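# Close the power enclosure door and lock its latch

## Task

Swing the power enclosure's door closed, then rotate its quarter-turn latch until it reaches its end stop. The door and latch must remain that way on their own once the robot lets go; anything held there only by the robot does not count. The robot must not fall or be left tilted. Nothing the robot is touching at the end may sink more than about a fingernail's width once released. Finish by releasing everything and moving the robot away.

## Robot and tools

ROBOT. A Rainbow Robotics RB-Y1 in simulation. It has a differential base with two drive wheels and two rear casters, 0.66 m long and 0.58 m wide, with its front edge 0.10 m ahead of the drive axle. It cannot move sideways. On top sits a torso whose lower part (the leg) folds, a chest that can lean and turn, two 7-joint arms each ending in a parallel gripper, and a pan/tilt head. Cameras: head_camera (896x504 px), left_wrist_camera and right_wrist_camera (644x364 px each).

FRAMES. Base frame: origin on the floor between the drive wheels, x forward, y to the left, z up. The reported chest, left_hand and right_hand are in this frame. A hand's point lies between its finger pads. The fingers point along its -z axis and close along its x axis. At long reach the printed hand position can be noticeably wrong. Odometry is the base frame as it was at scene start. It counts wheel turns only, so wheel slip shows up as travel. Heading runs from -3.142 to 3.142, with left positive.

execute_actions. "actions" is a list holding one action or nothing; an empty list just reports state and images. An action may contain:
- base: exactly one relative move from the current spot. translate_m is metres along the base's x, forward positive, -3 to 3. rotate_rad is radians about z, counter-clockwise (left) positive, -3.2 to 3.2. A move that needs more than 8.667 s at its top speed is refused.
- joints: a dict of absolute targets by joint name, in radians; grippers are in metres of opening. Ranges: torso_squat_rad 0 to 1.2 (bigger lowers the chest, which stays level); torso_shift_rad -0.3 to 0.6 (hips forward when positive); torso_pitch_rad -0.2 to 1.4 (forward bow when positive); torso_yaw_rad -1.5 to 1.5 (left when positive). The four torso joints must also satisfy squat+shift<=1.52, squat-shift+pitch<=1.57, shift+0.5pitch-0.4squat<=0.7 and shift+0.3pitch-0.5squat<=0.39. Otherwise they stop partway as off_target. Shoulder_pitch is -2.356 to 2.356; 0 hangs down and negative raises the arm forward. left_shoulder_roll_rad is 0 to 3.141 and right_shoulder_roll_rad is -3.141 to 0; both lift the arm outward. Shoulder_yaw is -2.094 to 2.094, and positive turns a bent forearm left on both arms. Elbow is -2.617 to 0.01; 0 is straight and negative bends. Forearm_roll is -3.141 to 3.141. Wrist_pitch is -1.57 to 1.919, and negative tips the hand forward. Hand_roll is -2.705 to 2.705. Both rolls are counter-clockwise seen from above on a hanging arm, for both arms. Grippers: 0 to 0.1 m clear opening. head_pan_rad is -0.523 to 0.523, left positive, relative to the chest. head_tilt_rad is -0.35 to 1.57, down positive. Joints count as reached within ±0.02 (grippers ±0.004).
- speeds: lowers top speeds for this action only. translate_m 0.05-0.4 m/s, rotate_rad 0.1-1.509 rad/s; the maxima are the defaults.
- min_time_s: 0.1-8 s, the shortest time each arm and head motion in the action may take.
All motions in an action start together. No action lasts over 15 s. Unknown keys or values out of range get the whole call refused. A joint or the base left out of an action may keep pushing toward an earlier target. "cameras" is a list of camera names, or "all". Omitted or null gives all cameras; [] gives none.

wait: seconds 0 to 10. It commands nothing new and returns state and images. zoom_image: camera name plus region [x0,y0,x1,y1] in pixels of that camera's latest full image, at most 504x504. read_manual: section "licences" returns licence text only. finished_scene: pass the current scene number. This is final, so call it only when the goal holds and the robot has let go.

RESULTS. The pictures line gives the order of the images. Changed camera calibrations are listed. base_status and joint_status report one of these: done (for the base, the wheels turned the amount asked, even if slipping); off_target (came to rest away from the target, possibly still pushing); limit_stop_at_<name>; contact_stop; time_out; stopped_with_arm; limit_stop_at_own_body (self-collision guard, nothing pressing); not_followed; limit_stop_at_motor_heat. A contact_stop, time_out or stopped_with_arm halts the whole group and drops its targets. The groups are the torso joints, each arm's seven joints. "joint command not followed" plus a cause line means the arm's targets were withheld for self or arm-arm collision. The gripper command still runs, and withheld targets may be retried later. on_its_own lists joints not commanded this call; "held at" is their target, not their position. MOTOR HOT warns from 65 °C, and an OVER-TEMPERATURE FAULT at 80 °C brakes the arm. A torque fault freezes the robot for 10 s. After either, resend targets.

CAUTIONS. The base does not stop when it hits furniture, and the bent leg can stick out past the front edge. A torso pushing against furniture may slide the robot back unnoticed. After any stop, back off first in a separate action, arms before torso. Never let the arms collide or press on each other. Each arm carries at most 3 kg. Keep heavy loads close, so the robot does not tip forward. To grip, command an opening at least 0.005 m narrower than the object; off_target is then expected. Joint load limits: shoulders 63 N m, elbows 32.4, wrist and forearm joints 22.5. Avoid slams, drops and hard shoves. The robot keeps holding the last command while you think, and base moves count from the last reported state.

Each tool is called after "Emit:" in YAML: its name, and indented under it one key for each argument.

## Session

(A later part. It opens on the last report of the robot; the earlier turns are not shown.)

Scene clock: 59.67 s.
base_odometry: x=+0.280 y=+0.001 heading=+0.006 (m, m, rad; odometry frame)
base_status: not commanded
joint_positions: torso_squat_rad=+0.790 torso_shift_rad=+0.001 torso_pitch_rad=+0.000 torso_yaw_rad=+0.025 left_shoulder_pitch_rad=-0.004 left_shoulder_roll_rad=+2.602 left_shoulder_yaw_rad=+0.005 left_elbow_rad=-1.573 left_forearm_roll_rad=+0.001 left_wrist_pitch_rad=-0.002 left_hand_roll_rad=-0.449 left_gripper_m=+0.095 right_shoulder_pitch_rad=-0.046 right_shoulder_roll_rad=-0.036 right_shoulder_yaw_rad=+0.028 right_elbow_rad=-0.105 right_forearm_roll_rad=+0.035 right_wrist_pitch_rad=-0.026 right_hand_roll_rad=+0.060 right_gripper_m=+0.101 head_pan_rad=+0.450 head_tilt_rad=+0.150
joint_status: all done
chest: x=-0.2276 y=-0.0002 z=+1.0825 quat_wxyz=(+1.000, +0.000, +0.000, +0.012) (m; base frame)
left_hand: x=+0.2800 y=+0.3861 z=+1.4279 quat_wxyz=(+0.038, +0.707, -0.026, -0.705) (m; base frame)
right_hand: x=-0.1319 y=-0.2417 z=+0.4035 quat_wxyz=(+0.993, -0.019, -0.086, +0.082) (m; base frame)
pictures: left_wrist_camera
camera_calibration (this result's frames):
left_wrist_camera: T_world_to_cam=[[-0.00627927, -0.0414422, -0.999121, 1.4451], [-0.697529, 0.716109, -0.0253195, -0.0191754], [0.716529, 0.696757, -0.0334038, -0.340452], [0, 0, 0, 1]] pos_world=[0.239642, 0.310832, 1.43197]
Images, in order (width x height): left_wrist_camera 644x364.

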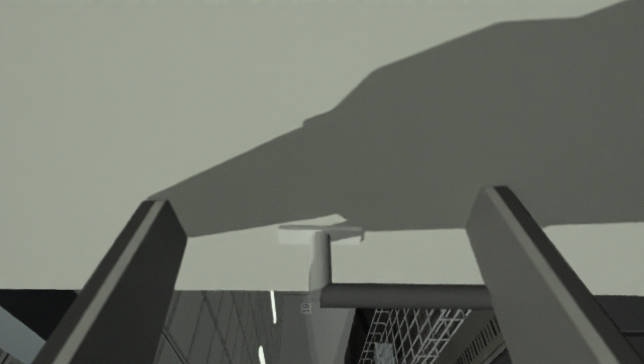

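Emit:
execute_actions:
  actions:
    - {"joints":{"left_hand_roll_rad":-0.53},"min_time_s":1.5}
  cameras: ["left_wrist_camera"]

Emit:
execute_actions:
  actions:
    - {"joints":{"left_hand_roll_rad":-0.15}}
  cameras: ["left_wrist_camera"]

Emit:
execute_actions:
  actions:
    - {"base":{"translate_m":-0.2},"speeds":{"translate_m":0.15},"joints":{"head_tilt_rad":-0.1}}
  cameras: ["head_camera","left_wrist_camera"]

Scene clock: 65.07 s.
base_odometry: x=+0.280 y=+0.001 heading=+0.006 (m, m, rad; odometry frame)
base_status: not commanded
joint_positions: torso_squat_rad=+0.790 torso_shift_rad=+0.000 torso_pitch_rad=+0.000 torso_yaw_rad=+0.025 left_shoulder_pitch_rad=-0.004 left_shoulder_roll_rad=+2.602 left_shoulder_yaw_rad=+0.006 left_elbow_rad=-1.575 left_forearm_roll_rad=+0.001 left_wrist_pitch_rad=-0.003 left_hand_roll_rad=-0.529 left_gripper_m=+0.096 right_shoulder_pitch_rad=-0.046 right_shoulder_roll_rad=-0.036 right_shoulder_yaw_rad=+0.028 right_elbow_rad=-0.105 right_forearm_roll_rad=+0.035 right_wrist_pitch_rad=-0.026 right_hand_roll_rad=+0.060 right_gripper_m=+0.101 head_pan_rad=+0.450 head_tilt_rad=+0.150
joint_status: all done
chest: x=-0.2277 y=-0.0004 z=+1.0825 quat_wxyz=(+1.000, +0.001, +0.000, +0.012) (m; base frame)
left_hand: x=+0.2800 y=+0.3847 z=+1.4274 quat_wxyz=(+0.009, +0.707, +0.001, -0.707) (m; base frame)
right_hand: x=-0.1319 y=-0.2418 z=+0.4034 quat_wxyz=(+0.993, -0.019, -0.086, +0.082) (m; base frame)
pictures: left_wrist_camera
camera_calibration (this result's frames):
left_wrist_camera: T_world_to_cam=[[-0.00891966, 0.0375343, -0.999256, 1.4151], [-0.695938, 0.717336, 0.0331569, -0.102557], [0.718047, 0.695716, 0.0197232, -0.41538], [0, 0, 0, 1]] pos_world=[0.239511, 0.309439, 1.42564]
Images, in order (width x height): left_wrist_camera 644x364.

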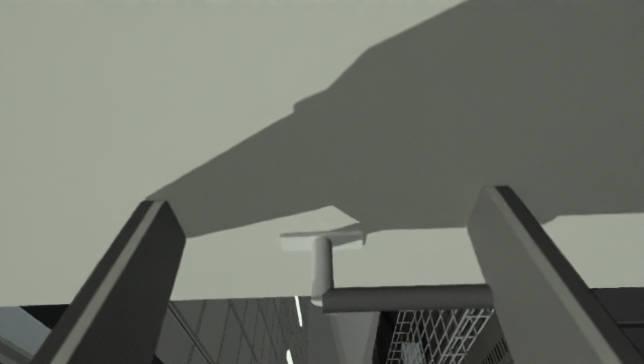

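Scene clock: 65.90 s.
base_odometry: x=+0.280 y=+0.001 heading=+0.006 (m, m, rad; odometry frame)
base_status: not commanded
joint_positions: torso_squat_rad=+0.790 torso_shift_rad=+0.000 torso_pitch_rad=+0.000 torso_yaw_rad=+0.026 left_shoulder_pitch_rad=-0.001 left_shoulder_roll_rad=+2.600 left_shoulder_yaw_rad=-0.001 left_elbow_rad=-1.570 left_forearm_roll_rad=+0.000 left_wrist_pitch_rad=-0.001 left_hand_roll_rad=-0.150 left_gripper_m=+0.095 right_shoulder_pitch_rad=-0.046 right_shoulder_roll_rad=-0.036 right_shoulder_yaw_rad=+0.028 right_elbow_rad=-0.105 right_forearm_roll_rad=+0.035 right_wrist_pitch_rad=-0.026 right_hand_roll_rad=+0.060 right_gripper_m=+0.101 head_pan_rad=+0.450 head_tilt_rad=+0.150
joint_status: all done
chest: x=-0.2277 y=+0.0008 z=+1.0825 quat_wxyz=(+1.000, -0.001, +0.000, +0.013) (m; base frame)
left_hand: x=+0.2800 y=+0.3929 z=+1.4253 quat_wxyz=(+0.147, +0.695, -0.129, -0.692) (m; base frame)
right_hand: x=-0.1317 y=-0.2420 z=+0.4039 quat_wxyz=(+0.993, -0.020, -0.086, +0.082) (m; base frame)
pictures: left_wrist_camera
camera_calibration (this result's frames):
left_wrist_camera: T_world_to_cam=[[-0.00013259, -0.337415, -0.941356, 1.47504], [-0.703312, 0.669223, -0.239774, 0.301539], [0.710881, 0.662036, -0.237397, -0.0393404], [0, 0, 0, 1]] pos_world=[0.240238, 0.321947, 1.4515]
Images, in order (width x height): left_wrist_camera 644x364.

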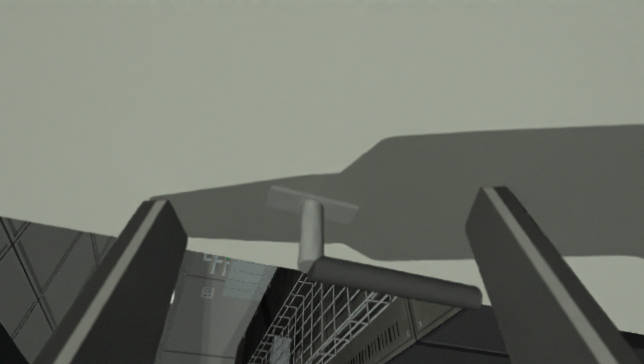

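Scene clock: 68.43 s.
base_odometry: x=+0.080 y=-0.001 heading=+0.008 (m, m, rad; odometry frame)
base_status: done
joint_positions: torso_squat_rad=+0.790 torso_shift_rad=+0.001 torso_pitch_rad=+0.002 torso_yaw_rad=+0.025 left_shoulder_pitch_rad=+0.000 left_shoulder_roll_rad=+2.600 left_shoulder_yaw_rad=+0.000 left_elbow_rad=-1.570 left_forearm_roll_rad=+0.000 left_wrist_pitch_rad=+0.000 left_hand_roll_rad=-0.150 left_gripper_m=+0.095 right_shoulder_pitch_rad=-0.046 right_shoulder_roll_rad=-0.036 right_shoulder_yaw_rad=+0.028 right_elbow_rad=-0.105 right_forearm_roll_rad=+0.035 right_wrist_pitch_rad=-0.026 right_hand_roll_rad=+0.060 right_gripper_m=+0.101 head_pan_rad=+0.450 head_tilt_rad=-0.100
joint_status: all done
chest: x=-0.2266 y=+0.0007 z=+1.0826 quat_wxyz=(+1.000, +0.000, +0.001, +0.013) (m; base frame)
left_hand: x=+0.2821 y=+0.3924 z=+1.4245 quat_wxyz=(+0.147, +0.695, -0.129, -0.692) (m; base frame)
right_hand: x=-0.1321 y=-0.2420 z=+0.4038 quat_wxyz=(+0.993, -0.020, -0.085, +0.082) (m; base frame)
pictures: head_camera, left_wrist_camera
camera_calibration (this result's frames):
head_camera: T_world_to_cam=[[0.485777, -0.873918, 0.017, 0.0741031], [0.128759, 0.0523083, -0.990295, 1.35073], [0.864547, 0.483251, 0.137935, -0.0622786], [0, 0, 0, 1]] pos_world=[-0.156073, 0.024202, 1.34495]
left_wrist_camera: T_world_to_cam=[[-0.00183675, -0.337364, -0.941373, 1.47465], [-0.703281, 0.669669, -0.23862, 0.301359], [0.71091, 0.661611, -0.238491, -0.0389654], [0, 0, 0, 1]] pos_world=[0.242349, 0.321462, 1.45081]
Images, in order (width x height): head_camera 896x504, left_wrist_camera 644x364.

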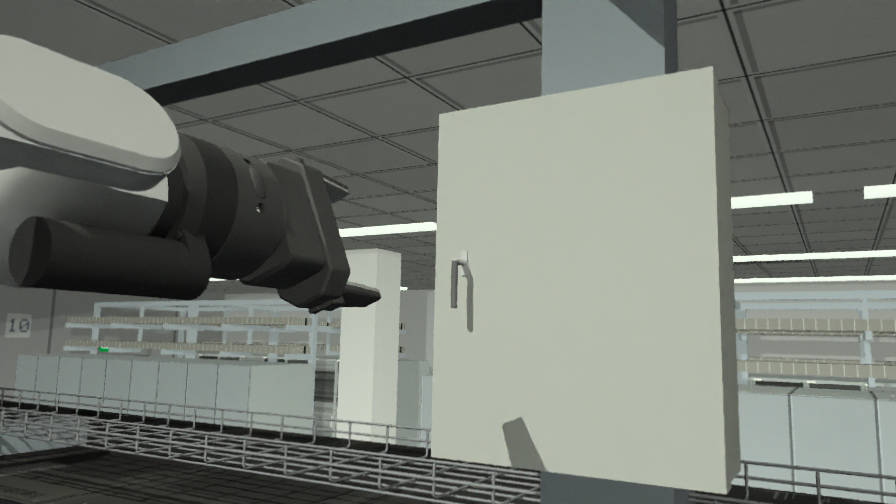

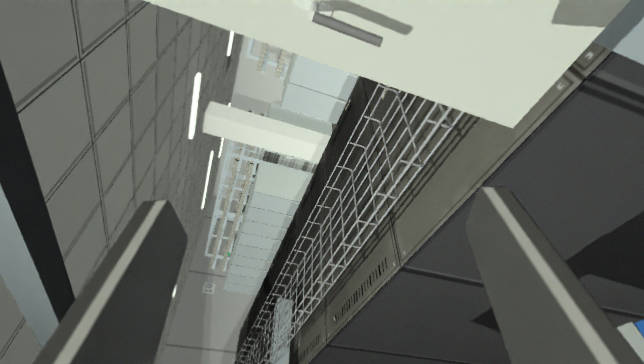

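Emit:
finished_scene:
  scene: 2

The scene is finished: the task was done.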